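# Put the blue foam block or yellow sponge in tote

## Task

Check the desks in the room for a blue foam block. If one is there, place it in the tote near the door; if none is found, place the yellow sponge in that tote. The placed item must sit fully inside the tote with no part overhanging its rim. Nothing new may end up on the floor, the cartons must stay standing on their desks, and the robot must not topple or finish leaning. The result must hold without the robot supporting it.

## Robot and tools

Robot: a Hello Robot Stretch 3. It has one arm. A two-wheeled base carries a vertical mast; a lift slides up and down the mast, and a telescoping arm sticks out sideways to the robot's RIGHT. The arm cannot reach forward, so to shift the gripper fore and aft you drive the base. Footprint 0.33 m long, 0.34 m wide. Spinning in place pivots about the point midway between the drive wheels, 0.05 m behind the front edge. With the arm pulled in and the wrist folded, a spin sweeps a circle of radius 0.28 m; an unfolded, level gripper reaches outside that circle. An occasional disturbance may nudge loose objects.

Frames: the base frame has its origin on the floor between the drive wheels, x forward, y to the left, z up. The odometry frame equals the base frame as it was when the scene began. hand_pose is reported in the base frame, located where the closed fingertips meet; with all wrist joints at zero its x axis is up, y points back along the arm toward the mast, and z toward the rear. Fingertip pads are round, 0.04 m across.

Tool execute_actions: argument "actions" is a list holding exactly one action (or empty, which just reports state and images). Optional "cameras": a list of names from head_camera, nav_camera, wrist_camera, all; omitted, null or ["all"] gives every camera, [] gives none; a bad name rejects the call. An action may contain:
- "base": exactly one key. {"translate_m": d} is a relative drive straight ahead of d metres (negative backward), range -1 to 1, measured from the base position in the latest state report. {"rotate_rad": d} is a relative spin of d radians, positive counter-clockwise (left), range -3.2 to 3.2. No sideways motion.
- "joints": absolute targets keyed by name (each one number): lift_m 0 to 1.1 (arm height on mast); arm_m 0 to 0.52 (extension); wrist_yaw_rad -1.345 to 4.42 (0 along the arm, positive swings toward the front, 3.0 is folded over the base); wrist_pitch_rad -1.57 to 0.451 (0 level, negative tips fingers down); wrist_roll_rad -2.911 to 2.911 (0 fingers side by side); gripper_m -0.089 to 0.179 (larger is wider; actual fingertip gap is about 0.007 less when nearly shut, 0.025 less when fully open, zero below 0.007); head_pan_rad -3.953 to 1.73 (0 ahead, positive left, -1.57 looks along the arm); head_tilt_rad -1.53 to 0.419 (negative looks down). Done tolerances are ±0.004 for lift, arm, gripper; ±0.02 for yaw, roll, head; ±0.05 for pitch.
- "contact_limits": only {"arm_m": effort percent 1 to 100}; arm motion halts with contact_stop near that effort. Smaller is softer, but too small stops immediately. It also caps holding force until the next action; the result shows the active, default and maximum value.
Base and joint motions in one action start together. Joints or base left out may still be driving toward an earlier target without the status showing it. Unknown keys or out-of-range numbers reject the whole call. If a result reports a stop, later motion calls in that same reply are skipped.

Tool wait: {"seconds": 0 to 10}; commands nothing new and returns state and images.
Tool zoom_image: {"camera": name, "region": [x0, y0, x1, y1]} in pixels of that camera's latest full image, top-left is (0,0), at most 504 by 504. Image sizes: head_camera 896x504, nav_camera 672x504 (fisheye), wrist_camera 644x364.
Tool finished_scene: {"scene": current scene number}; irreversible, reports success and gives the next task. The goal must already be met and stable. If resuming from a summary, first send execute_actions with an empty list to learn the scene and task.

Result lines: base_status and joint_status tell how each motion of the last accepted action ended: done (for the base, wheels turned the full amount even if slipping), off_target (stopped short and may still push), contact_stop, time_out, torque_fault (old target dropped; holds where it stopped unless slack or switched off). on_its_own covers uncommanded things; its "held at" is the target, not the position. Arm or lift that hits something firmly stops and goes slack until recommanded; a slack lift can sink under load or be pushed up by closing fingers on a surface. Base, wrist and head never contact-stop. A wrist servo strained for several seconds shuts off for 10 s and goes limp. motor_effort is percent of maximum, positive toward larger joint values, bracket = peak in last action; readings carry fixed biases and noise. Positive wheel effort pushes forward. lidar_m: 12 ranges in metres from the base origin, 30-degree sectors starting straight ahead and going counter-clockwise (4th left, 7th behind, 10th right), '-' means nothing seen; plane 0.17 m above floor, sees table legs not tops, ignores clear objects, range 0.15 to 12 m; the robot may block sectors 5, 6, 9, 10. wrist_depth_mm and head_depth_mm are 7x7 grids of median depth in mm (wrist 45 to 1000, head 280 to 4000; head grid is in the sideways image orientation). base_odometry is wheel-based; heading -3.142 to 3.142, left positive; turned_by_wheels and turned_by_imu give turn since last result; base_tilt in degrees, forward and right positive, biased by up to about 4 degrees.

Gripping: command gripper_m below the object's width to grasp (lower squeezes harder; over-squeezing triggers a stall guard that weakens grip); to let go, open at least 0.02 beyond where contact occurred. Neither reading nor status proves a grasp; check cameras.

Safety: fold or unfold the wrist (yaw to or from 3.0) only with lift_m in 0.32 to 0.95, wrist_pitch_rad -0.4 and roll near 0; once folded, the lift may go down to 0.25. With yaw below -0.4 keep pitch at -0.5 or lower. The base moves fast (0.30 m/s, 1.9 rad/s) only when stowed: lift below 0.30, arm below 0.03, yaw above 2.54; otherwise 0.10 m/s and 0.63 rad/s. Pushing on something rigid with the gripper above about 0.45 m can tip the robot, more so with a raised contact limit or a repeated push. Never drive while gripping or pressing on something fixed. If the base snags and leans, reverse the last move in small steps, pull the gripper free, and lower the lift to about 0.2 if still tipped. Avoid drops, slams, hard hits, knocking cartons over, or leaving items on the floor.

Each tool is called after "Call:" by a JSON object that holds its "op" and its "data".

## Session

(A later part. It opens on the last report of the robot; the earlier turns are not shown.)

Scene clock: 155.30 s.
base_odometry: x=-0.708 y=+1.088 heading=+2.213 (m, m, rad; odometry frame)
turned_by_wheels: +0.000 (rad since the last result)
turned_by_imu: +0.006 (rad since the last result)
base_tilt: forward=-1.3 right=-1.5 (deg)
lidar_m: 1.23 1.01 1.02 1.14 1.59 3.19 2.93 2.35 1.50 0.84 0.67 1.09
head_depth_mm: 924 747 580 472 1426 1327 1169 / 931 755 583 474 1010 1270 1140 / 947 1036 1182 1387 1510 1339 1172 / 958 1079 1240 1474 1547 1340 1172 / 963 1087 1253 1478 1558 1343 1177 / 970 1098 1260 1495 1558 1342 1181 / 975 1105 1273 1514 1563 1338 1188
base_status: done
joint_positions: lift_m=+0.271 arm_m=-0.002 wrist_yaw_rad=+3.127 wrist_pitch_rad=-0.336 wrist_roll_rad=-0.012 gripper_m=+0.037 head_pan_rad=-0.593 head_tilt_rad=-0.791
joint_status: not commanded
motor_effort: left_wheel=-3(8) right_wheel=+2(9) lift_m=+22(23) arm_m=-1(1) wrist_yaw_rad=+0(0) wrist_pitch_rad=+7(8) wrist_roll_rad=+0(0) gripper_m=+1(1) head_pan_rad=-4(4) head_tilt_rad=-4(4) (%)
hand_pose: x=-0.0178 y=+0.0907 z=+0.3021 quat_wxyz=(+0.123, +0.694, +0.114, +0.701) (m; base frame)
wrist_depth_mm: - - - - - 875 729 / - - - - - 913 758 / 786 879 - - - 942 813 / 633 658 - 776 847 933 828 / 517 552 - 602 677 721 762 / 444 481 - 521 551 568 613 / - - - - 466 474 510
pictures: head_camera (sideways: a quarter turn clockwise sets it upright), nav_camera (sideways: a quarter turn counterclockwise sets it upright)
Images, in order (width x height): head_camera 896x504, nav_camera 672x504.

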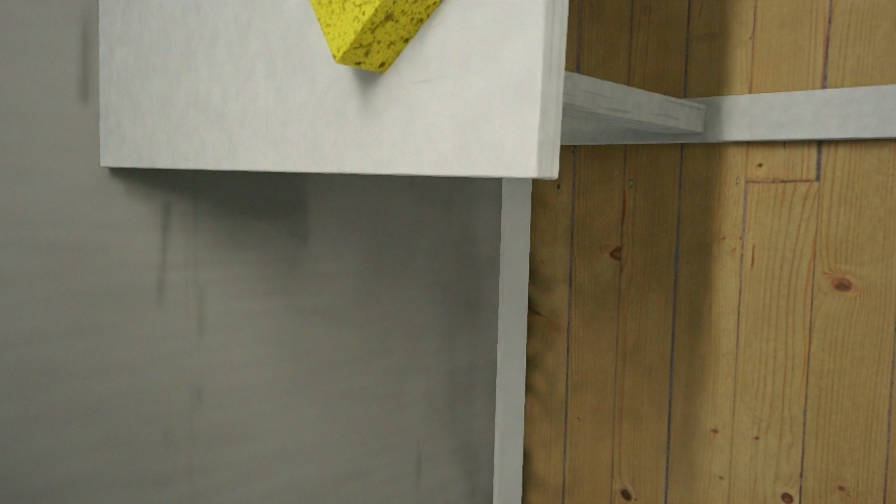

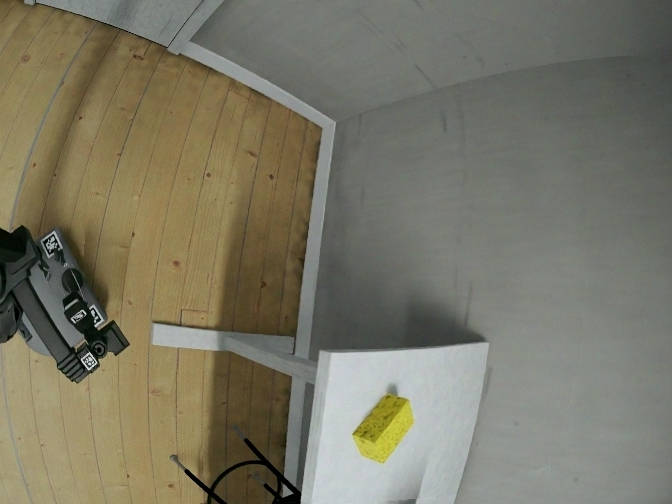

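Call:
{"op": "execute_actions", "data": {"actions": [{"base": {"translate_m": 0.78}, "joints": {"head_pan_rad": -2.15, "head_tilt_rad": -0.4}}], "cameras": ["head_camera", "nav_camera"]}}

Scene clock: 172.70 s.
base_odometry: x=-1.175 y=+1.713 heading=+2.213 (m, m, rad; odometry frame)
turned_by_wheels: +0.000 (rad since the last result)
turned_by_imu: +0.006 (rad since the last result)
base_tilt: forward=-1.4 right=-1.4 (deg)
lidar_m: 0.58 0.52 0.52 0.58 0.92 3.81 3.68 1.23 0.65 0.61 0.52 0.51
head_depth_mm: 2740 2941 1530 882 619 1765 1438 / 2759 2913 885 891 628 1712 1448 / 2799 2961 1603 908 635 1800 1422 / 2824 3019 1656 922 669 788 880 / 2267 2238 1724 939 678 1822 1479 / 1555 1546 1448 959 688 1500 1403 / 1186 1177 1173 971 697 1155 1151
base_status: done
joint_positions: lift_m=+0.271 arm_m=-0.002 wrist_yaw_rad=+3.127 wrist_pitch_rad=-0.336 wrist_roll_rad=-0.012 gripper_m=+0.037 head_pan_rad=-2.143 head_tilt_rad=-0.408
joint_status: all done
motor_effort: left_wheel=-2(9) right_wheel=+2(10) lift_m=+22(22) arm_m=-2(1) wrist_yaw_rad=+0(0) wrist_pitch_rad=+8(8) wrist_roll_rad=+0(0) gripper_m=+0(1) head_pan_rad=-4(44) head_tilt_rad=+3(27) (%)
hand_pose: x=-0.0178 y=+0.0907 z=+0.3021 quat_wxyz=(+0.123, +0.694, +0.114, +0.701) (m; base frame)
wrist_depth_mm: - - - 659 549 453 391 / - - - 698 581 468 407 / 805 874 - 723 610 498 425 / 635 655 - 759 652 520 442 / 516 549 - 617 626 541 463 / 452 483 - 522 558 546 474 / - - - - 465 485 483
pictures: head_camera (sideways: a quarter turn clockwise sets it upright), nav_camera (sideways: a quarter turn counterclockwise sets it upright)
Images, in order (width x height): head_camera 896x504, nav_camera 672x504.

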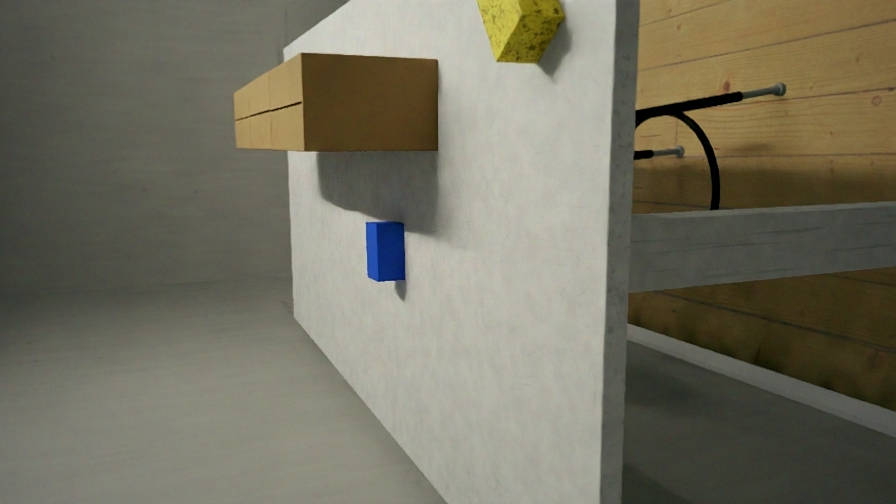

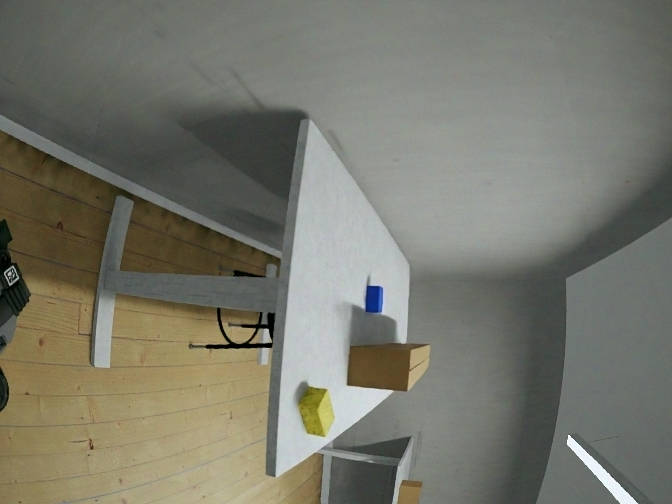

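Call:
{"op": "zoom_image", "data": {"camera": "head_camera", "region": [220, 40, 520, 340]}}

Region (220, 40, 520, 340) of head_camera's 896x504 image, scaled by 1.680, with more detail than that image has.

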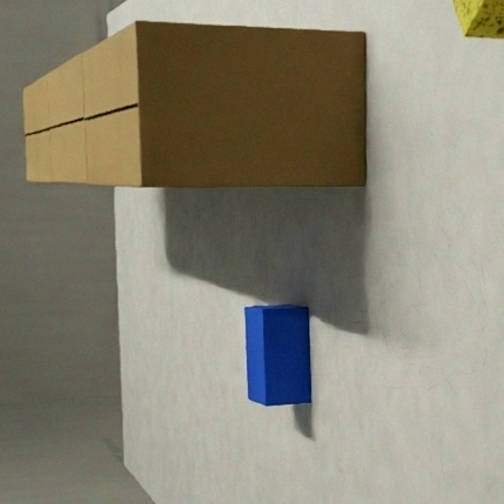

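Call:
{"op": "execute_actions", "data": {"actions": [{"base": {"rotate_rad": -1.72}, "joints": {"lift_m": 0.55, "wrist_pitch_rad": -0.4, "head_pan_rad": -0.5, "head_tilt_rad": -0.6}}], "cameras": ["head_camera", "nav_camera"]}}

Scene clock: 235.60 s.
base_odometry: x=-1.175 y=+1.713 heading=+0.493 (m, m, rad; odometry frame)
turned_by_wheels: -1.720 (rad since the last result)
turned_by_imu: -1.702 (rad since the last result)
base_tilt: forward=-1.4 right=-1.2 (deg)
lidar_m: 0.69 0.53 0.51 0.54 0.53 0.52 0.55 0.75 1.97 4.18 3.01 0.65
head_depth_mm: 2789 3000 848 641 1790 1492 1275 / 2776 1259 859 640 1818 1497 1279 / 2716 844 869 653 1778 1513 1284 / 2802 1324 879 657 1724 1440 1180 / 2786 1470 889 664 816 1017 1232 / 2249 1508 897 670 1807 1531 1303 / 1567 1426 911 674 1445 1422 1269
base_status: done
joint_positions: lift_m=+0.549 arm_m=-0.002 wrist_yaw_rad=+3.127 wrist_pitch_rad=-0.414 wrist_roll_rad=-0.012 gripper_m=+0.037 head_pan_rad=-0.507 head_tilt_rad=-0.593
joint_status: all done
motor_effort: left_wheel=+3(12) right_wheel=-3(9) lift_m=+54(55) arm_m=-2(2) wrist_yaw_rad=+0(0) wrist_pitch_rad=+7(8) wrist_roll_rad=+0(0) gripper_m=+1(0) head_pan_rad=+3(43) head_tilt_rad=-3(18) (%)
hand_pose: x=-0.0179 y=+0.0815 z=+0.5629 quat_wxyz=(+0.150, +0.689, +0.141, +0.695) (m; base frame)
wrist_depth_mm: 400 481 - 599 503 451 392 / 422 511 - 663 546 472 411 / 448 547 786 725 586 499 430 / 481 599 731 777 617 531 457 / 514 657 - 855 696 559 480 / 558 677 741 784 720 612 529 / 570 640 660 696 710 649 550
pictures: head_camera (sideways: a quarter turn clockwise sets it upright), nav_camera (sideways: a quarter turn counterclockwise sets it upright)
Images, in order (width x height): head_camera 896x504, nav_camera 672x504.

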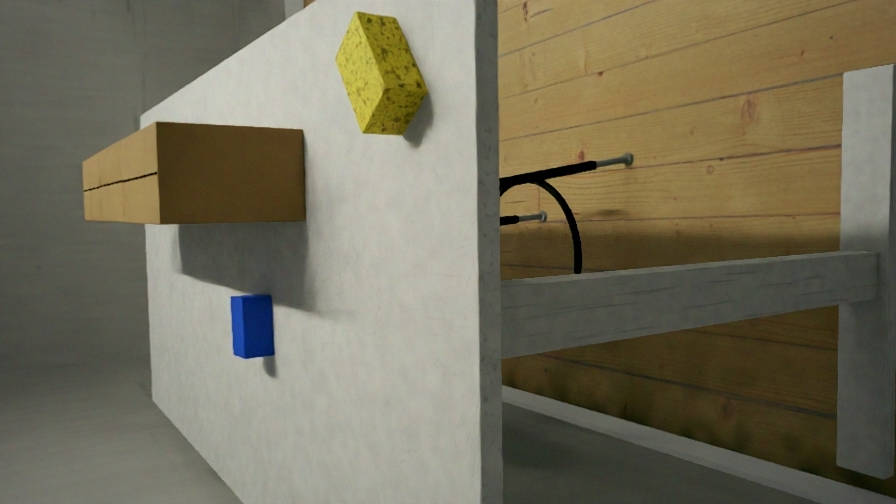

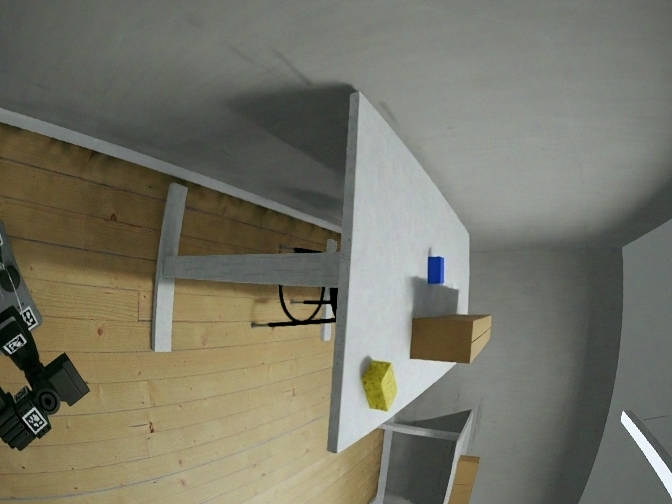

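Call:
{"op": "execute_actions", "data": {"actions": [{"base": {"translate_m": 0.285}, "joints": {"lift_m": 0.88}}], "cameras": ["nav_camera"]}}

Scene clock: 252.07 s.
base_odometry: x=-0.924 y=+1.848 heading=+0.493 (m, m, rad; odometry frame)
turned_by_wheels: +0.000 (rad since the last result)
turned_by_imu: +0.002 (rad since the last result)
base_tilt: forward=-1.3 right=-1.4 (deg)
lidar_m: 0.48 0.37 0.36 0.38 0.54 0.75 0.80 1.11 2.92 3.62 1.02 0.41
head_depth_mm: 2569 706 674 615 485 408 1276 / 2519 1025 813 621 486 411 1221 / 2600 1403 827 626 490 414 687 / 2596 1431 826 633 493 415 1289 / 2534 1477 888 639 497 418 1294 / 1549 1381 898 642 500 431 1245 / 1071 1049 913 649 504 435 972
base_status: done
joint_positions: lift_m=+0.879 arm_m=-0.002 wrist_yaw_rad=+3.127 wrist_pitch_rad=-0.415 wrist_roll_rad=-0.012 gripper_m=+0.037 head_pan_rad=-0.507 head_tilt_rad=-0.593
joint_status: all done
motor_effort: left_wheel=+2(10) right_wheel=-3(4) lift_m=+54(54) arm_m=-1(1) wrist_yaw_rad=+0(0) wrist_pitch_rad=+7(8) wrist_roll_rad=+0(0) gripper_m=+1(0) head_pan_rad=+3(3) head_tilt_rad=-2(3) (%)
hand_pose: x=-0.0179 y=+0.0814 z=+0.8928 quat_wxyz=(+0.150, +0.689, +0.142, +0.695) (m; base frame)
wrist_depth_mm: 571 646 - 444 367 318 281 / 632 708 - 465 392 339 295 / 663 767 605 504 420 359 312 / 705 841 806 561 461 377 328 / 756 938 - 664 486 407 351 / 805 983 - 754 523 442 371 / 852 958 949 781 577 473 399
pictures: nav_camera (sideways: a quarter turn counterclockwise sets it upright)
Images, in order (width x height): nav_camera 672x504.

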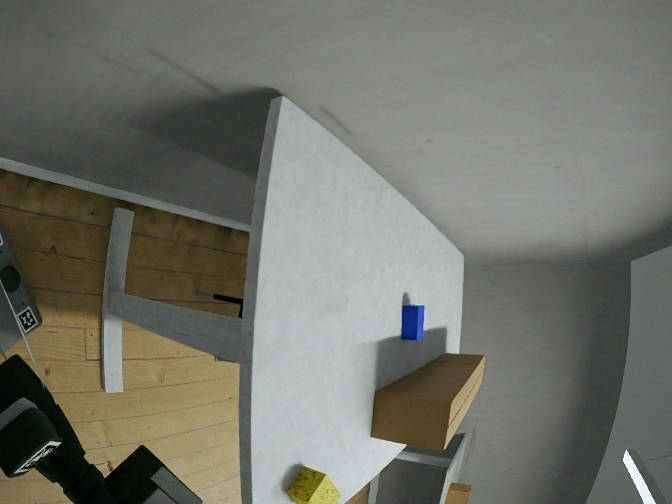

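Call:
{"op": "execute_actions", "data": {"actions": [{"base": {"rotate_rad": 0.99}, "joints": {"lift_m": 0.945, "wrist_yaw_rad": 1.75, "head_pan_rad": -1.55, "head_tilt_rad": -0.55}}], "cameras": ["head_camera", "nav_camera"]}}

Scene clock: 257.37 s.
base_odometry: x=-0.924 y=+1.848 heading=+1.483 (m, m, rad; odometry frame)
turned_by_wheels: +0.990 (rad since the last result)
turned_by_imu: +0.980 (rad since the last result)
base_tilt: forward=-1.4 right=-1.4 (deg)
lidar_m: 0.36 0.37 0.51 0.76 0.78 1.05 2.16 3.62 1.02 0.41 0.51 0.37
head_depth_mm: 2639 768 669 652 520 - - / 2648 890 802 660 509 - - / 2593 1513 953 666 511 - - / 2580 2700 867 674 516 429 1309 / 2589 2689 982 679 519 422 1329 / 1957 1659 1000 687 523 425 1297 / 1254 1209 1024 697 528 427 1035
base_status: done
joint_positions: lift_m=+0.944 arm_m=-0.002 wrist_yaw_rad=+1.752 wrist_pitch_rad=-0.415 wrist_roll_rad=-0.012 gripper_m=+0.037 head_pan_rad=-1.543 head_tilt_rad=-0.557
joint_status: all done
motor_effort: left_wheel=-2(8) right_wheel=+3(8) lift_m=+54(55) arm_m=-2(2) wrist_yaw_rad=-2(1) wrist_pitch_rad=+8(7) wrist_roll_rad=+0(0) gripper_m=+1(0) head_pan_rad=-4(42) head_tilt_rad=+2(7) (%)
hand_pose: x=+0.1997 y=-0.1030 z=+0.9576 quat_wxyz=(+0.557, +0.622, -0.327, +0.442) (m; base frame)
wrist_depth_mm: 313 291 272 254 240 225 214 / 346 323 298 277 257 243 229 / 391 361 335 301 284 268 249 / 457 403 374 340 310 291 269 / 548 476 - 388 348 323 244 / 670 561 514 449 388 362 327 / 845 681 585 512 453 407 371
pictures: head_camera (sideways: a quarter turn clockwise sets it upright), nav_camera (sideways: a quarter turn counterclockwise sets it upright)
Images, in order (width x height): head_camera 896x504, nav_camera 672x504.

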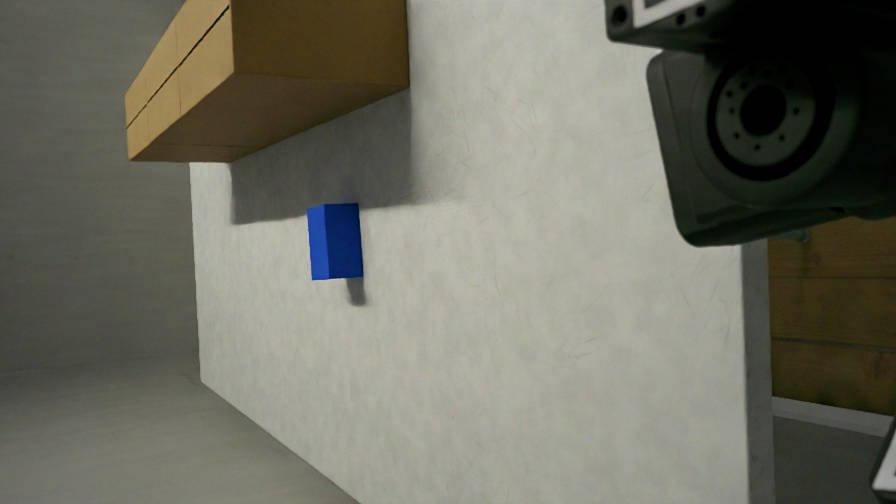

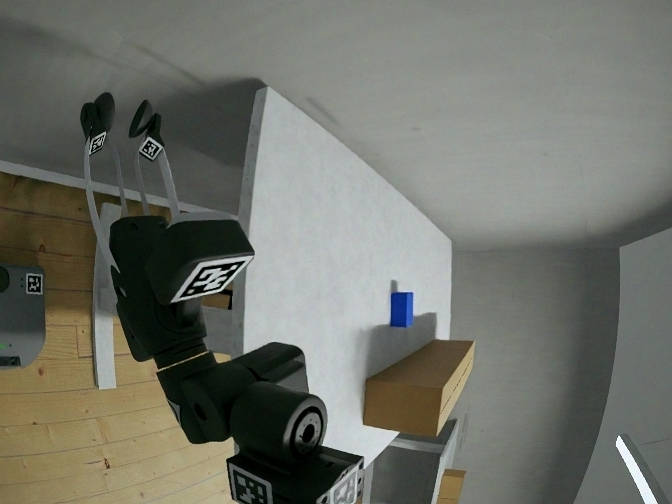

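Call:
{"op": "execute_actions", "data": {"actions": [{"joints": {"lift_m": 1.015, "gripper_m": 0.175, "arm_m": 0.06, "wrist_yaw_rad": 1.6}}], "cameras": ["nav_camera"]}}

Call:
{"op": "execute_actions", "data": {"actions": [{"joints": {"arm_m": 0.36, "wrist_yaw_rad": 0.0}}]}}

Scene clock: 271.97 s.
base_odometry: x=-0.924 y=+1.848 heading=+1.483 (m, m, rad; odometry frame)
turned_by_wheels: +0.000 (rad since the last result)
turned_by_imu: +0.000 (rad since the last result)
base_tilt: forward=-1.3 right=-1.3 (deg)
lidar_m: 0.36 0.37 0.51 0.75 0.78 1.05 2.16 3.62 1.02 0.41 0.51 0.37
head_depth_mm: 2555 810 - - 488 404 1298 / 2598 894 818 - - 403 1276 / 2596 1518 1026 - - - 641 / 2590 2733 913 676 535 - 1252 / 2567 2709 978 681 537 - 1274 / 1967 1663 999 688 560 - 1267 / 1250 1207 1017 710 - - -
base_status: not commanded
joint_positions: lift_m=+1.014 arm_m=+0.060 wrist_yaw_rad=+1.601 wrist_pitch_rad=-0.415 wrist_roll_rad=-0.012 gripper_m=+0.175 head_pan_rad=-1.543 head_tilt_rad=-0.557
joint_status: all done
motor_effort: left_wheel=-2(2) right_wheel=+3(2) lift_m=+54(55) arm_m=+4(4) wrist_yaw_rad=-1(2) wrist_pitch_rad=+7(8) wrist_roll_rad=+0(0) gripper_m=+1(84) head_pan_rad=-4(4) head_tilt_rad=+2(3) (%)
hand_pose: x=+0.2032 y=-0.1979 z=+1.0276 quat_wxyz=(+0.589, +0.596, -0.373, +0.399) (m; base frame)
wrist_depth_mm: 266 261 254 248 241 234 232 / 297 288 277 268 265 258 250 / 328 318 307 298 290 281 275 / 368 351 348 335 323 317 308 / - 407 395 383 348 314 329 / 523 476 455 437 403 272 278 / 598 579 549 516 478 215 234
pictures: nav_camera (sideways: a quarter turn counterclockwise sets it upright)
Images, in order (width x height): nav_camera 672x504.

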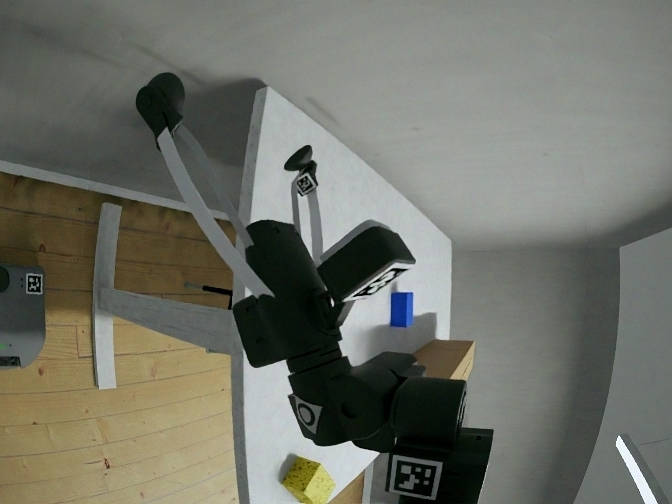

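Scene clock: 275.40 s.
base_odometry: x=-0.924 y=+1.848 heading=+1.483 (m, m, rad; odometry frame)
turned_by_wheels: +0.000 (rad since the last result)
turned_by_imu: +0.000 (rad since the last result)
base_tilt: forward=-1.4 right=-1.3 (deg)
lidar_m: 0.36 0.37 0.51 0.75 0.79 1.05 2.16 3.63 1.02 0.41 0.51 0.37
head_depth_mm: 2590 - 681 654 504 411 1292 / 2607 - 740 661 508 414 1274 / 2597 - - 665 513 416 640 / 2594 2721 918 672 516 418 1315 / 2537 2694 1040 681 519 421 1327 / 1955 1653 998 686 523 424 1306 / 1254 1213 1022 695 529 427 1032
base_status: not commanded
joint_positions: lift_m=+1.014 arm_m=+0.360 wrist_yaw_rad=+0.001 wrist_pitch_rad=-0.415 wrist_roll_rad=-0.012 gripper_m=+0.175 head_pan_rad=-1.543 head_tilt_rad=-0.557
joint_status: all done
motor_effort: left_wheel=-3(2) right_wheel=+2(3) lift_m=+54(54) arm_m=+4(3) wrist_yaw_rad=+0(1) wrist_pitch_rad=+8(8) wrist_roll_rad=+0(0) gripper_m=+0(1) head_pan_rad=-4(4) head_tilt_rad=+3(4) (%)
hand_pose: x=-0.0214 y=-0.7293 z=+1.0276 quat_wxyz=(+0.696, +0.147, -0.687, -0.145) (m; base frame)
wrist_depth_mm: 433 604 819 - 640 302 292 / 425 473 528 592 546 264 170 / 341 362 398 428 440 248 165 / 283 299 299 276 352 238 159 / - 249 262 277 294 222 156 / 198 213 223 234 245 188 150 / 182 184 195 203 212 210 145
pictures: head_camera (sideways: a quarter turn clockwise sets it upright), nav_camera (sideways: a quarter turn counterclockwise sets it upright), wrist_camera
Images, in order (width x height): head_camera 896x504, nav_camera 672x504, wrist_camera 644x364.

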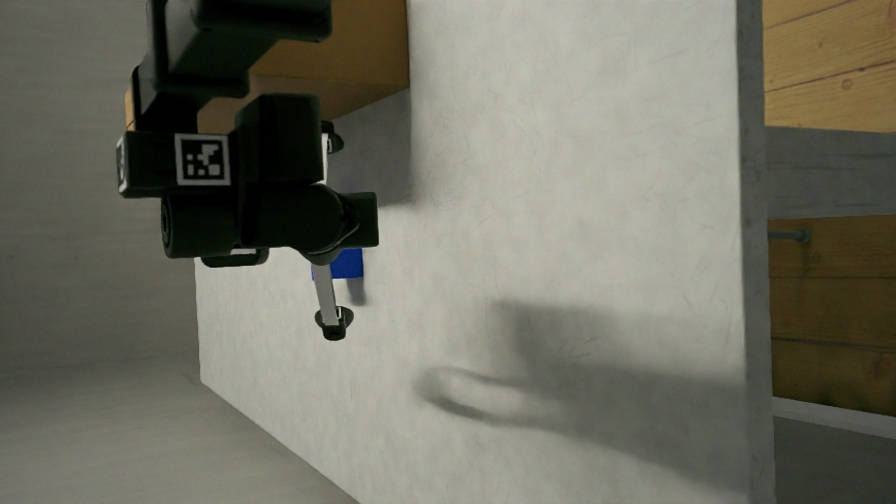

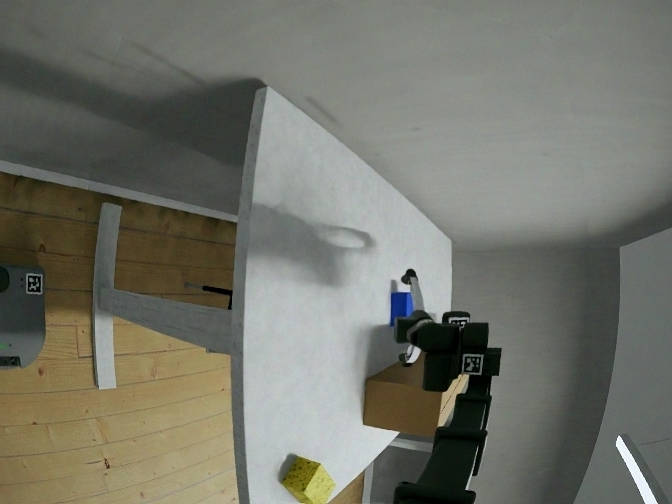

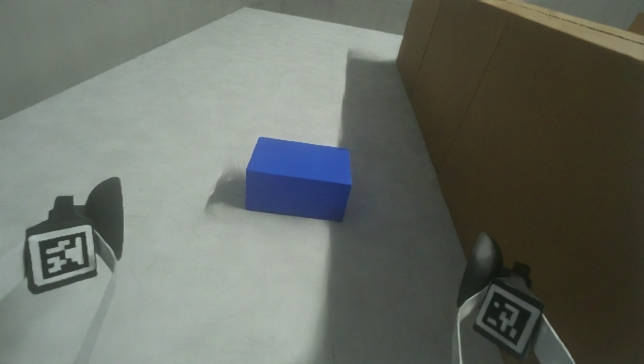

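Call:
{"op": "execute_actions", "data": {"actions": [{"base": {"translate_m": 0.012}, "joints": {"arm_m": 0.49, "lift_m": 0.965}}], "cameras": ["head_camera", "wrist_camera"]}}

Scene clock: 301.20 s.
base_odometry: x=-0.923 y=+1.860 heading=+1.483 (m, m, rad; odometry frame)
turned_by_wheels: +0.000 (rad since the last result)
turned_by_imu: +0.000 (rad since the last result)
base_tilt: forward=-1.4 right=-1.3 (deg)
lidar_m: 0.35 0.36 0.49 0.75 0.79 1.05 2.17 3.63 1.03 0.41 0.49 0.36
head_depth_mm: 2609 772 - 626 504 411 1299 / 2613 997 861 660 508 413 1244 / 2608 2725 840 665 512 415 655 / 2570 2754 852 676 516 418 1317 / 2594 2693 992 680 520 421 1328 / 1911 1614 995 688 523 423 1275 / 1220 1163 1009 695 527 427 999
base_status: done
joint_positions: lift_m=+0.966 arm_m=+0.490 wrist_yaw_rad=+0.000 wrist_pitch_rad=-0.415 wrist_roll_rad=-0.012 gripper_m=+0.175 head_pan_rad=-1.543 head_tilt_rad=-0.557
joint_status: all done
motor_effort: left_wheel=-2(4) right_wheel=+2(9) lift_m=+21(48) arm_m=+3(3) wrist_yaw_rad=+0(1) wrist_pitch_rad=+7(7) wrist_roll_rad=+0(0) gripper_m=+1(0) head_pan_rad=-3(3) head_tilt_rad=+3(3) (%)
hand_pose: x=-0.0214 y=-0.8593 z=+0.9788 quat_wxyz=(+0.696, +0.147, -0.687, -0.145) (m; base frame)
wrist_depth_mm: 414 510 623 752 733 311 198 / 329 364 402 455 476 293 192 / 257 276 300 326 361 279 184 / 213 226 226 253 272 261 178 / - 186 141 146 214 229 171 / 150 159 139 136 179 206 167 / 137 140 147 151 157 161 161
pictures: head_camera (sideways: a quarter turn clockwise sets it upright), wrist_camera
Images, in order (width x height): head_camera 896x504, wrist_camera 644x364.

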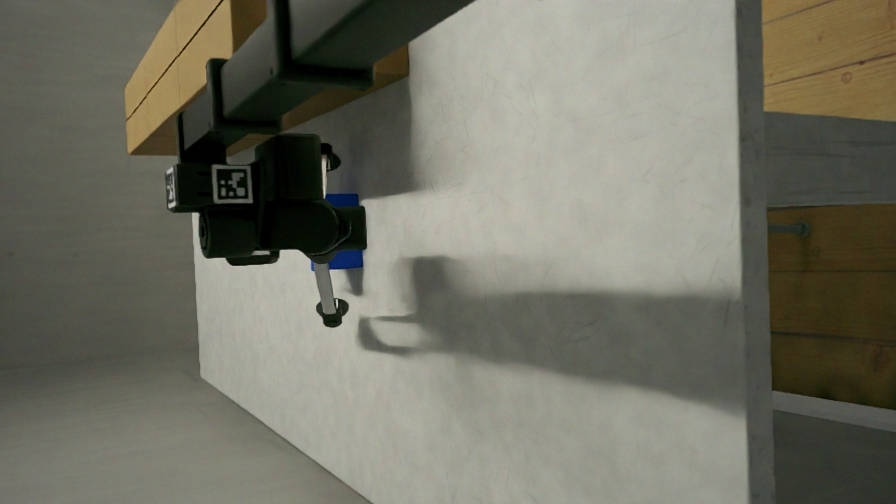

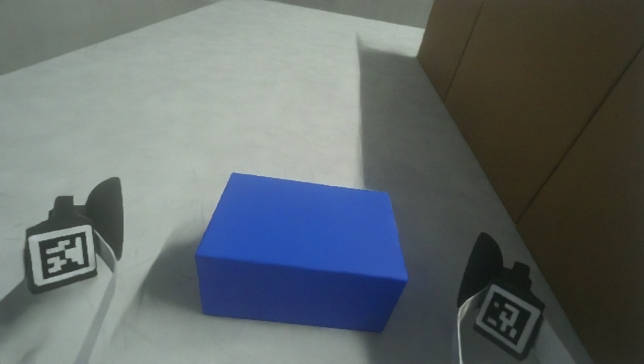

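Call:
{"op": "zoom_image", "data": {"camera": "wrist_camera", "region": [0, 140, 280, 364]}}

Call:
{"op": "zoom_image", "data": {"camera": "head_camera", "region": [240, 120, 480, 380]}}

Region (0, 140, 280, 364) of wrist_camera's 644x364 image, scaled by 1.800; it fills the top 403 rows of this view, and the rest is white.

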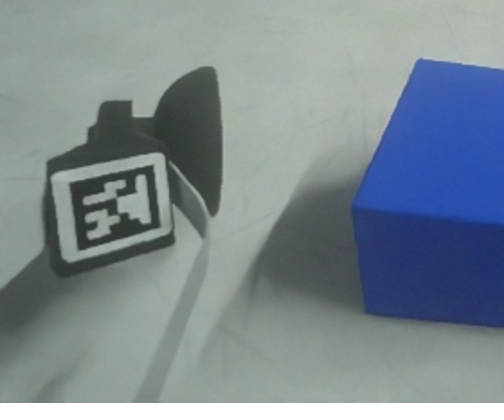

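Region (240, 120, 480, 380) of head_camera's 896x504 image, scaled by 1.938, with more detail than that image has; it fills the left 465 columns of this view, and the rest is white.

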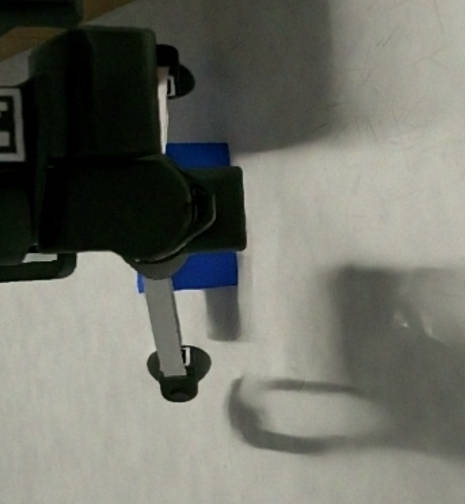

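Call:
{"op": "execute_actions", "data": {"actions": [{"joints": {"arm_m": 0.482, "lift_m": 0.96, "gripper_m": 0.04}}], "cameras": ["wrist_camera"]}}

Scene clock: 316.77 s.
base_odometry: x=-0.923 y=+1.860 heading=+1.483 (m, m, rad; odometry frame)
turned_by_wheels: +0.000 (rad since the last result)
turned_by_imu: +0.000 (rad since the last result)
base_tilt: forward=-1.3 right=-1.5 (deg)
lidar_m: 0.35 0.36 0.49 0.75 0.78 1.05 2.17 3.65 1.03 0.41 0.49 0.36
head_depth_mm: 2574 771 - 625 504 411 1299 / 2573 989 845 659 508 413 1249 / 2610 2740 845 667 511 415 654 / 2596 2773 917 673 516 419 1317 / 2599 2700 985 684 520 421 1329 / 1904 1612 999 687 524 423 1272 / 1207 1165 1007 693 528 426 1003
base_status: not commanded
joint_positions: lift_m=+0.961 arm_m=+0.482 wrist_yaw_rad=+0.000 wrist_pitch_rad=-0.417 wrist_roll_rad=-0.012 gripper_m=+0.041 head_pan_rad=-1.543 head_tilt_rad=-0.557
joint_status: all done
motor_effort: left_wheel=-2(2) right_wheel=+2(2) lift_m=+22(22) arm_m=-4(7) wrist_yaw_rad=+0(0) wrist_pitch_rad=+8(8) wrist_roll_rad=+0(0) gripper_m=-16(92) head_pan_rad=-4(4) head_tilt_rad=+3(2) (%)
hand_pose: x=-0.0214 y=-0.8519 z=+0.9736 quat_wxyz=(+0.696, +0.147, -0.687, -0.145) (m; base frame)
wrist_depth_mm: 404 508 596 740 721 308 198 / 323 346 387 437 468 293 192 / 249 268 288 315 350 280 185 / 204 215 163 168 263 259 177 / 172 181 134 137 210 224 171 / 152 149 148 145 147 190 167 / 129 137 141 147 153 164 158
pictures: wrist_camera
Images, in order (width x height): wrist_camera 644x364.

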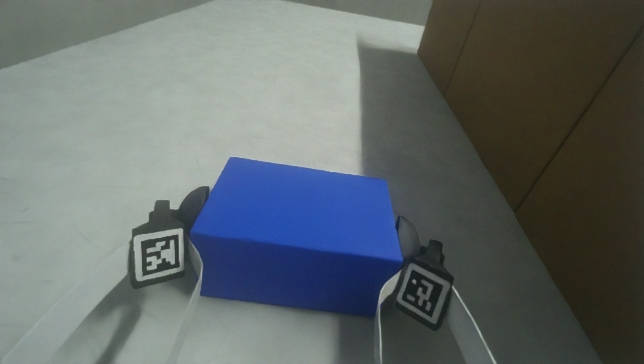

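Call:
{"op": "execute_actions", "data": {"actions": [{"joints": {"arm_m": 0.22, "lift_m": 1.045, "head_pan_rad": -3.3, "head_tilt_rad": -0.7}}]}}

Scene clock: 349.63 s.
base_odometry: x=-0.923 y=+1.860 heading=+1.483 (m, m, rad; odometry frame)
turned_by_wheels: +0.000 (rad since the last result)
turned_by_imu: +0.000 (rad since the last result)
base_tilt: forward=-1.3 right=-1.4 (deg)
lidar_m: 0.35 0.36 0.49 0.75 0.78 1.05 2.16 3.64 1.03 0.41 0.49 0.36
head_depth_mm: - - - - - 1395 1212 / - - - - - 1398 1212 / - - - - - 1401 1224 / - - - - - 1387 1216 / - - - - - 1382 1223 / - - - - - 1361 1229 / 3597 - - - - 1375 1243
base_status: not commanded
joint_positions: lift_m=+1.044 arm_m=+0.220 wrist_yaw_rad=+0.000 wrist_pitch_rad=-0.418 wrist_roll_rad=-0.012 gripper_m=+0.041 head_pan_rad=-3.293 head_tilt_rad=-0.691
joint_status: all done
motor_effort: left_wheel=-2(3) right_wheel=+2(2) lift_m=+54(56) arm_m=-4(6) wrist_yaw_rad=+0(1) wrist_pitch_rad=+8(9) wrist_roll_rad=+0(0) gripper_m=-17(17) head_pan_rad=-4(43) head_tilt_rad=-4(15) (%)
hand_pose: x=-0.0214 y=-0.5897 z=+1.0571 quat_wxyz=(+0.696, +0.148, -0.687, -0.146) (m; base frame)
wrist_depth_mm: 420 596 898 - 667 437 - / 420 541 620 697 598 280 247 / 381 420 452 491 486 263 215 / 320 340 164 168 390 255 240 / 271 286 133 137 324 277 269 / 238 235 148 145 148 297 305 / 204 215 223 231 242 258 268
pictures: head_camera (sideways: a quarter turn clockwise sets it upright), nav_camera (sideways: a quarter turn counterclockwise sets it upright), wrist_camera
Images, in order (width x height): head_camera 896x504, nav_camera 672x504, wrist_camera 644x364.

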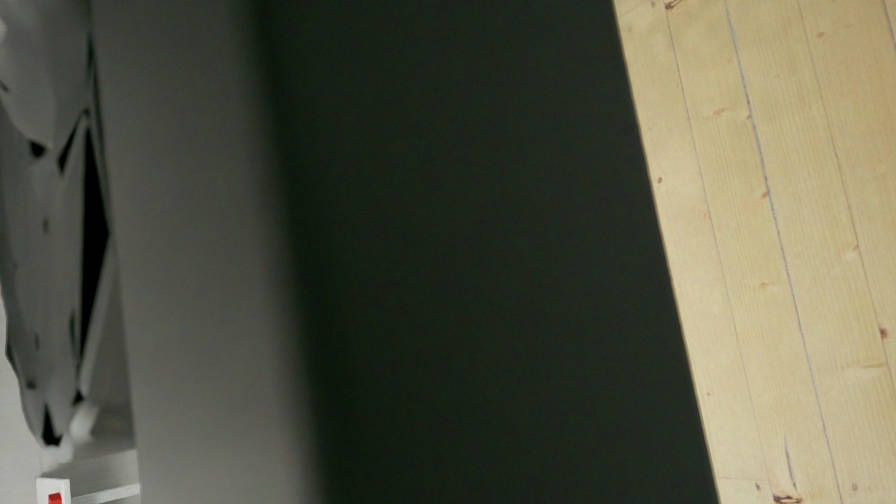

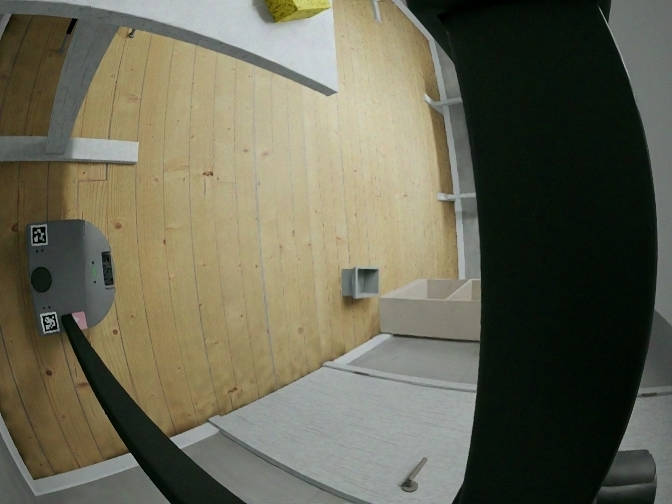

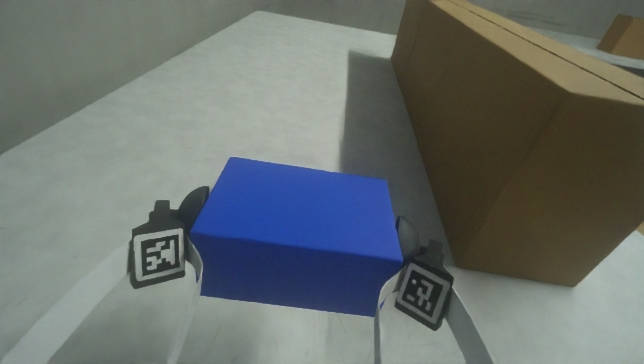

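Call:
{"op": "execute_actions", "data": {"actions": [{"base": {"translate_m": -0.56}, "joints": {"arm_m": 0.16}}], "cameras": ["nav_camera", "wrist_camera"]}}

Scene clock: 361.33 s.
base_odometry: x=-0.972 y=+1.302 heading=+1.483 (m, m, rad; odometry frame)
turned_by_wheels: +0.000 (rad since the last result)
turned_by_imu: -0.004 (rad since the last result)
base_tilt: forward=-1.4 right=-1.4 (deg)
lidar_m: 0.90 0.94 0.78 0.73 0.77 1.05 2.38 3.72 2.67 1.02 1.02 0.62
head_depth_mm: - - - - - 1398 1208 / - - - - - 1400 1214 / - - - - - 1399 1221 / - - - - - 1385 1219 / - - - - - 1395 1230 / - - - - - 1370 1233 / 3236 - - - - 1375 1245
base_status: done
joint_positions: lift_m=+1.044 arm_m=+0.160 wrist_yaw_rad=+0.000 wrist_pitch_rad=-0.418 wrist_roll_rad=-0.012 gripper_m=+0.041 head_pan_rad=-3.293 head_tilt_rad=-0.691
joint_status: all done
motor_effort: left_wheel=-1(9) right_wheel=+2(3) lift_m=+54(54) arm_m=-4(5) wrist_yaw_rad=+0(1) wrist_pitch_rad=+9(9) wrist_roll_rad=+0(0) gripper_m=-17(17) head_pan_rad=-4(4) head_tilt_rad=-4(3) (%)
hand_pose: x=-0.0214 y=-0.5297 z=+1.0571 quat_wxyz=(+0.696, +0.148, -0.687, -0.146) (m; base frame)
wrist_depth_mm: 323 460 786 - - - - / 333 472 637 - - - - / 345 414 503 - - - - / 318 340 163 167 - - - / 270 287 133 137 - - - / 238 - 147 144 147 - - / 216 - - - - - -
pictures: nav_camera (sideways: a quarter turn counterclockwise sets it upright), wrist_camera
Images, in order (width x height): nav_camera 672x504, wrist_camera 644x364.

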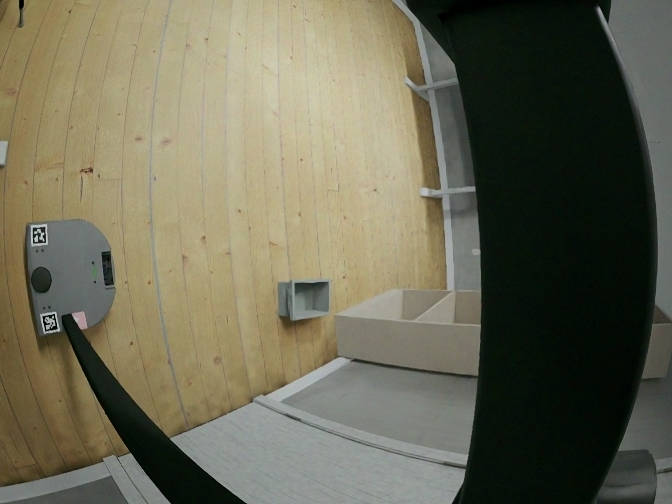

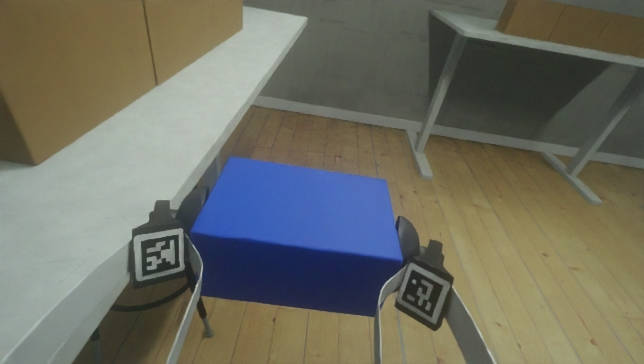

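Call:
{"op": "zoom_image", "data": {"camera": "nav_camera", "region": [240, 240, 400, 400]}}

Region (240, 240, 400, 400) of nav_camera's 672x504 image, scaled by 3.150, with more detail than that image has.

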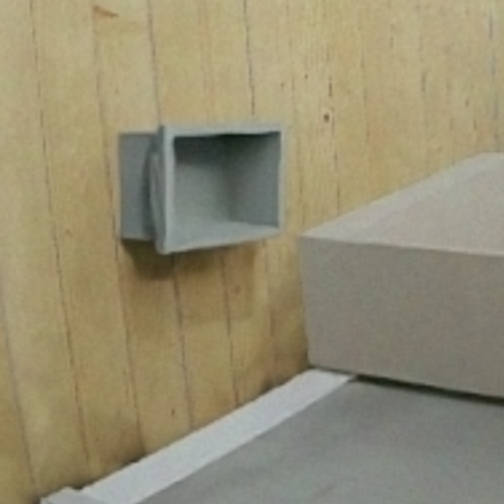

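Call:
{"op": "execute_actions", "data": {"actions": [{"base": {"translate_m": -0.63}, "joints": {"lift_m": 0.40, "arm_m": 0.40, "wrist_pitch_rad": -0.95}}]}}

Scene clock: 376.47 s.
base_odometry: x=-1.027 y=+0.674 heading=+1.483 (m, m, rad; odometry frame)
turned_by_wheels: +0.000 (rad since the last result)
turned_by_imu: -0.004 (rad since the last result)
base_tilt: forward=-1.4 right=-1.4 (deg)
lidar_m: 1.53 1.08 0.76 0.74 0.76 1.04 1.78 3.20 2.92 2.55 1.34 1.17
head_depth_mm: 893 982 1114 1288 1519 1399 1211 / 1360 1693 1458 1331 1542 1369 1174 / 1556 1752 1896 1930 1677 1368 1178 / 2820 3186 2695 2070 1677 1408 1229 / 2822 3164 2661 2076 1691 1415 1233 / 2761 3066 2718 2096 1695 1429 1233 / 2717 3010 2708 2092 1712 1433 1241
base_status: done
joint_positions: lift_m=+0.401 arm_m=+0.400 wrist_yaw_rad=+0.000 wrist_pitch_rad=-0.958 wrist_roll_rad=-0.012 gripper_m=+0.041 head_pan_rad=-3.293 head_tilt_rad=-0.691
joint_status: all done
motor_effort: left_wheel=-1(8) right_wheel=+1(5) lift_m=+22(51) arm_m=+3(5) wrist_yaw_rad=+0(1) wrist_pitch_rad=+4(10) wrist_roll_rad=+0(0) gripper_m=-17(17) head_pan_rad=-4(4) head_tilt_rad=-3(4) (%)
hand_pose: x=-0.0216 y=-0.6722 z=+0.3158 quat_wxyz=(+0.631, +0.328, -0.623, -0.324) (m; base frame)
wrist_depth_mm: 577 592 607 644 664 691 722 / 537 556 574 599 609 645 675 / 503 511 531 556 561 588 611 / 470 489 164 168 523 543 567 / 450 456 133 137 492 506 519 / 427 427 148 144 147 480 492 / 397 407 423 425 445 461 466
pictures: head_camera (sideways: a quarter turn clockwise sets it upright), nav_camera (sideways: a quarter turn counterclockwise sets it upright), wrist_camera
Images, in order (width x height): head_camera 896x504, nav_camera 672x504, wrist_camera 644x364.

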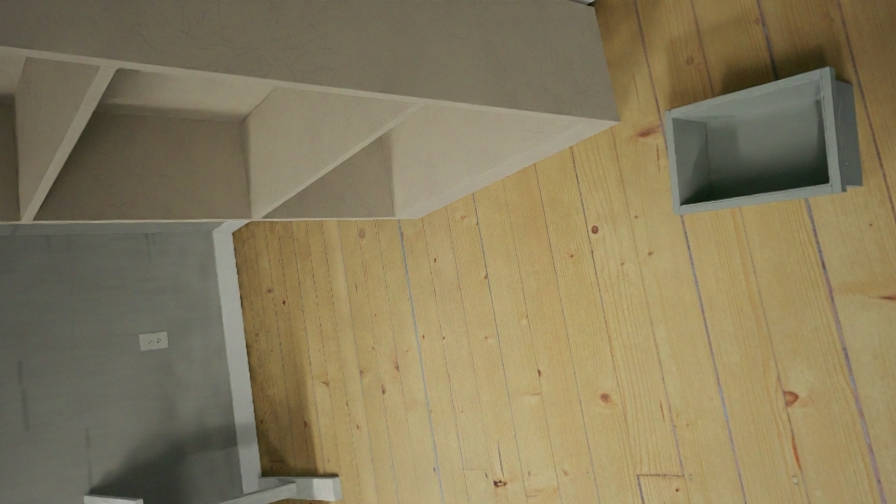

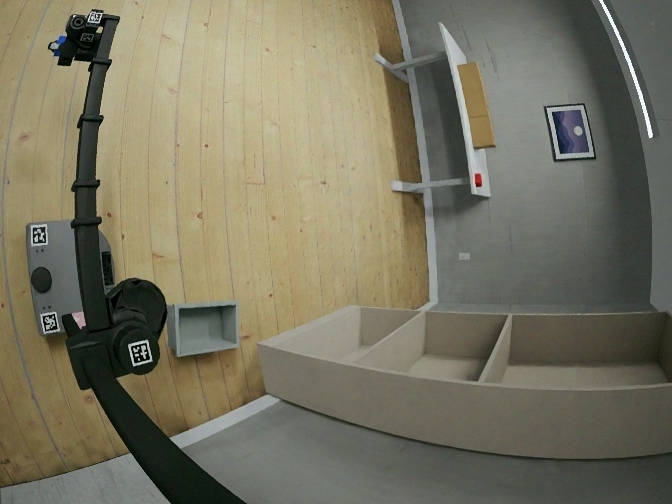

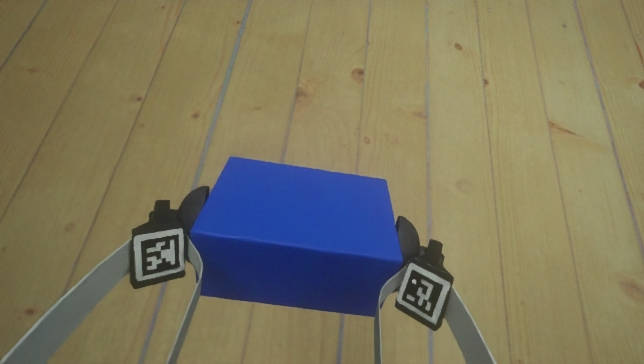

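Call:
{"op": "zoom_image", "data": {"camera": "head_camera", "region": [644, 30, 896, 250]}}

Region (644, 30, 896, 250) of head_camera's 896x504 image, scaled by 2.000, with more detail than that image has; it fills the top 440 rows of this view, and the rest is white.

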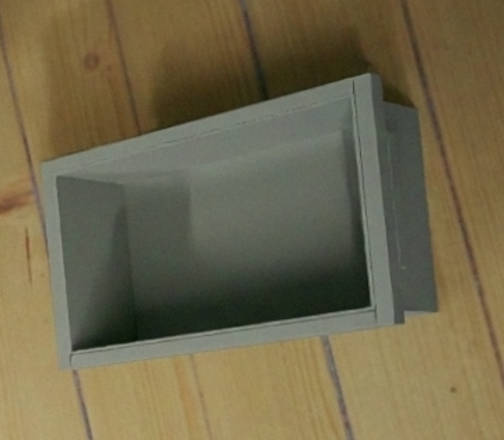

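Call:
{"op": "execute_actions", "data": {"actions": [{"base": {"rotate_rad": -1.855}, "joints": {"lift_m": 0.31, "arm_m": 0.50, "wrist_pitch_rad": -1.2, "wrist_yaw_rad": -1.3, "head_pan_rad": -1.7, "head_tilt_rad": -1.0}}]}}

Scene clock: 411.10 s.
base_odometry: x=-1.027 y=+0.674 heading=-0.372 (m, m, rad; odometry frame)
turned_by_wheels: -1.855 (rad since the last result)
turned_by_imu: -1.837 (rad since the last result)
base_tilt: forward=-1.1 right=-1.2 (deg)
lidar_m: 2.54 2.98 1.33 1.17 1.53 0.87 0.74 0.74 0.86 0.63 2.80 3.17
head_depth_mm: 999 1103 1234 1400 1368 1227 1114 / 1108 1270 1453 1515 1366 1230 1153 / 1074 1267 1544 1535 1372 1231 - / 1015 1197 1476 1542 1329 1234 1151 / 1408 1853 1719 1508 1353 1237 1125 / 1542 1904 1776 1539 1373 1237 1127 / 2491 2070 1775 1549 1369 1242 1133
base_status: done
joint_positions: lift_m=+0.311 arm_m=+0.500 wrist_yaw_rad=-1.298 wrist_pitch_rad=-1.202 wrist_roll_rad=-0.012 gripper_m=+0.041 head_pan_rad=-1.707 head_tilt_rad=-0.988
joint_status: all done
motor_effort: left_wheel=+2(10) right_wheel=-2(10) lift_m=+23(22) arm_m=+2(7) wrist_yaw_rad=-2(3) wrist_pitch_rad=+1(5) wrist_roll_rad=+0(0) gripper_m=-17(18) head_pan_rad=+3(39) head_tilt_rad=-5(22) (%)
hand_pose: x=-0.0887 y=-0.6632 z=+0.2016 quat_wxyz=(+0.227, -0.030, -0.705, -0.672) (m; base frame)
wrist_depth_mm: 376 390 388 398 405 415 427 / 368 374 393 394 395 408 416 / 362 286 317 274 391 395 405 / 349 276 163 169 293 387 395 / 346 253 133 137 251 380 388 / 336 264 148 144 147 368 372 / 333 330 237 285 277 363 367
pictures: head_camera (sideways: a quarter turn clockwise sets it upright), nav_camera (sideways: a quarter turn counterclockwise sets it upright), wrist_camera
Images, in order (width x height): head_camera 896x504, nav_camera 672x504, wrist_camera 644x364.

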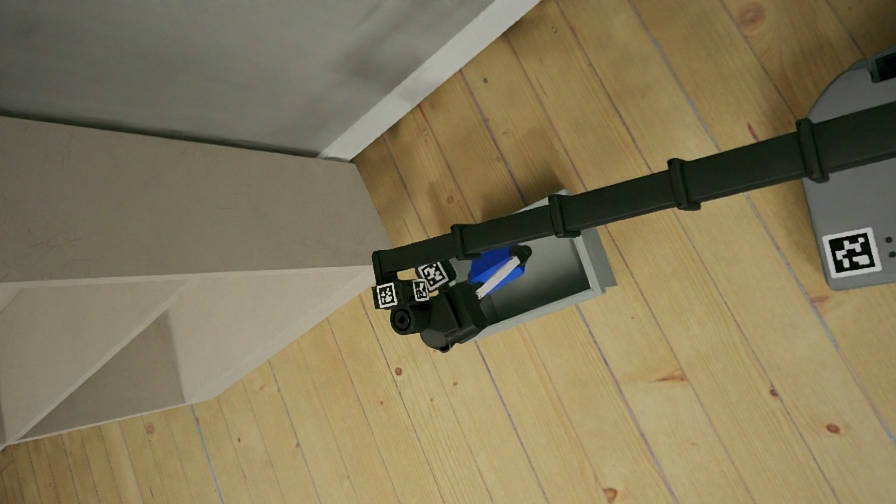

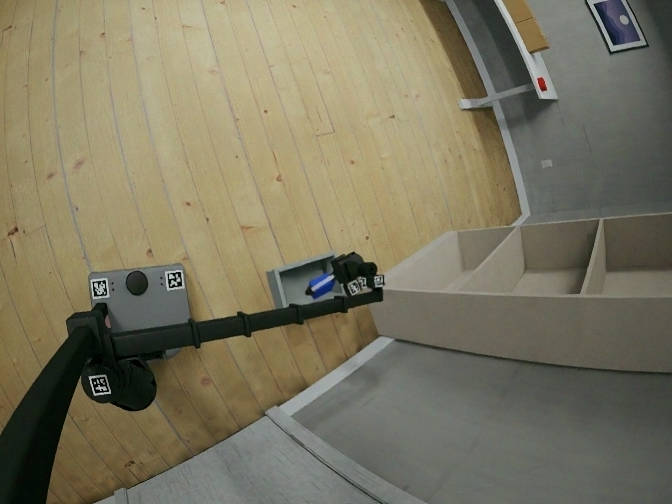

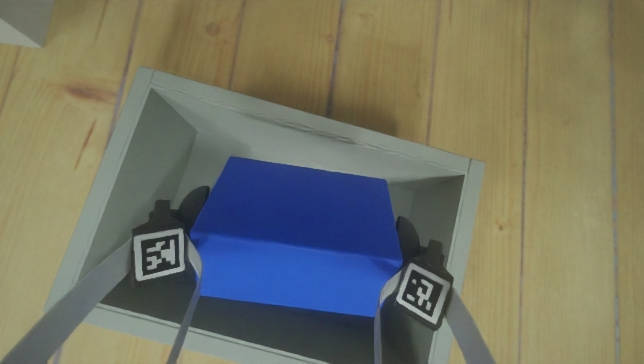

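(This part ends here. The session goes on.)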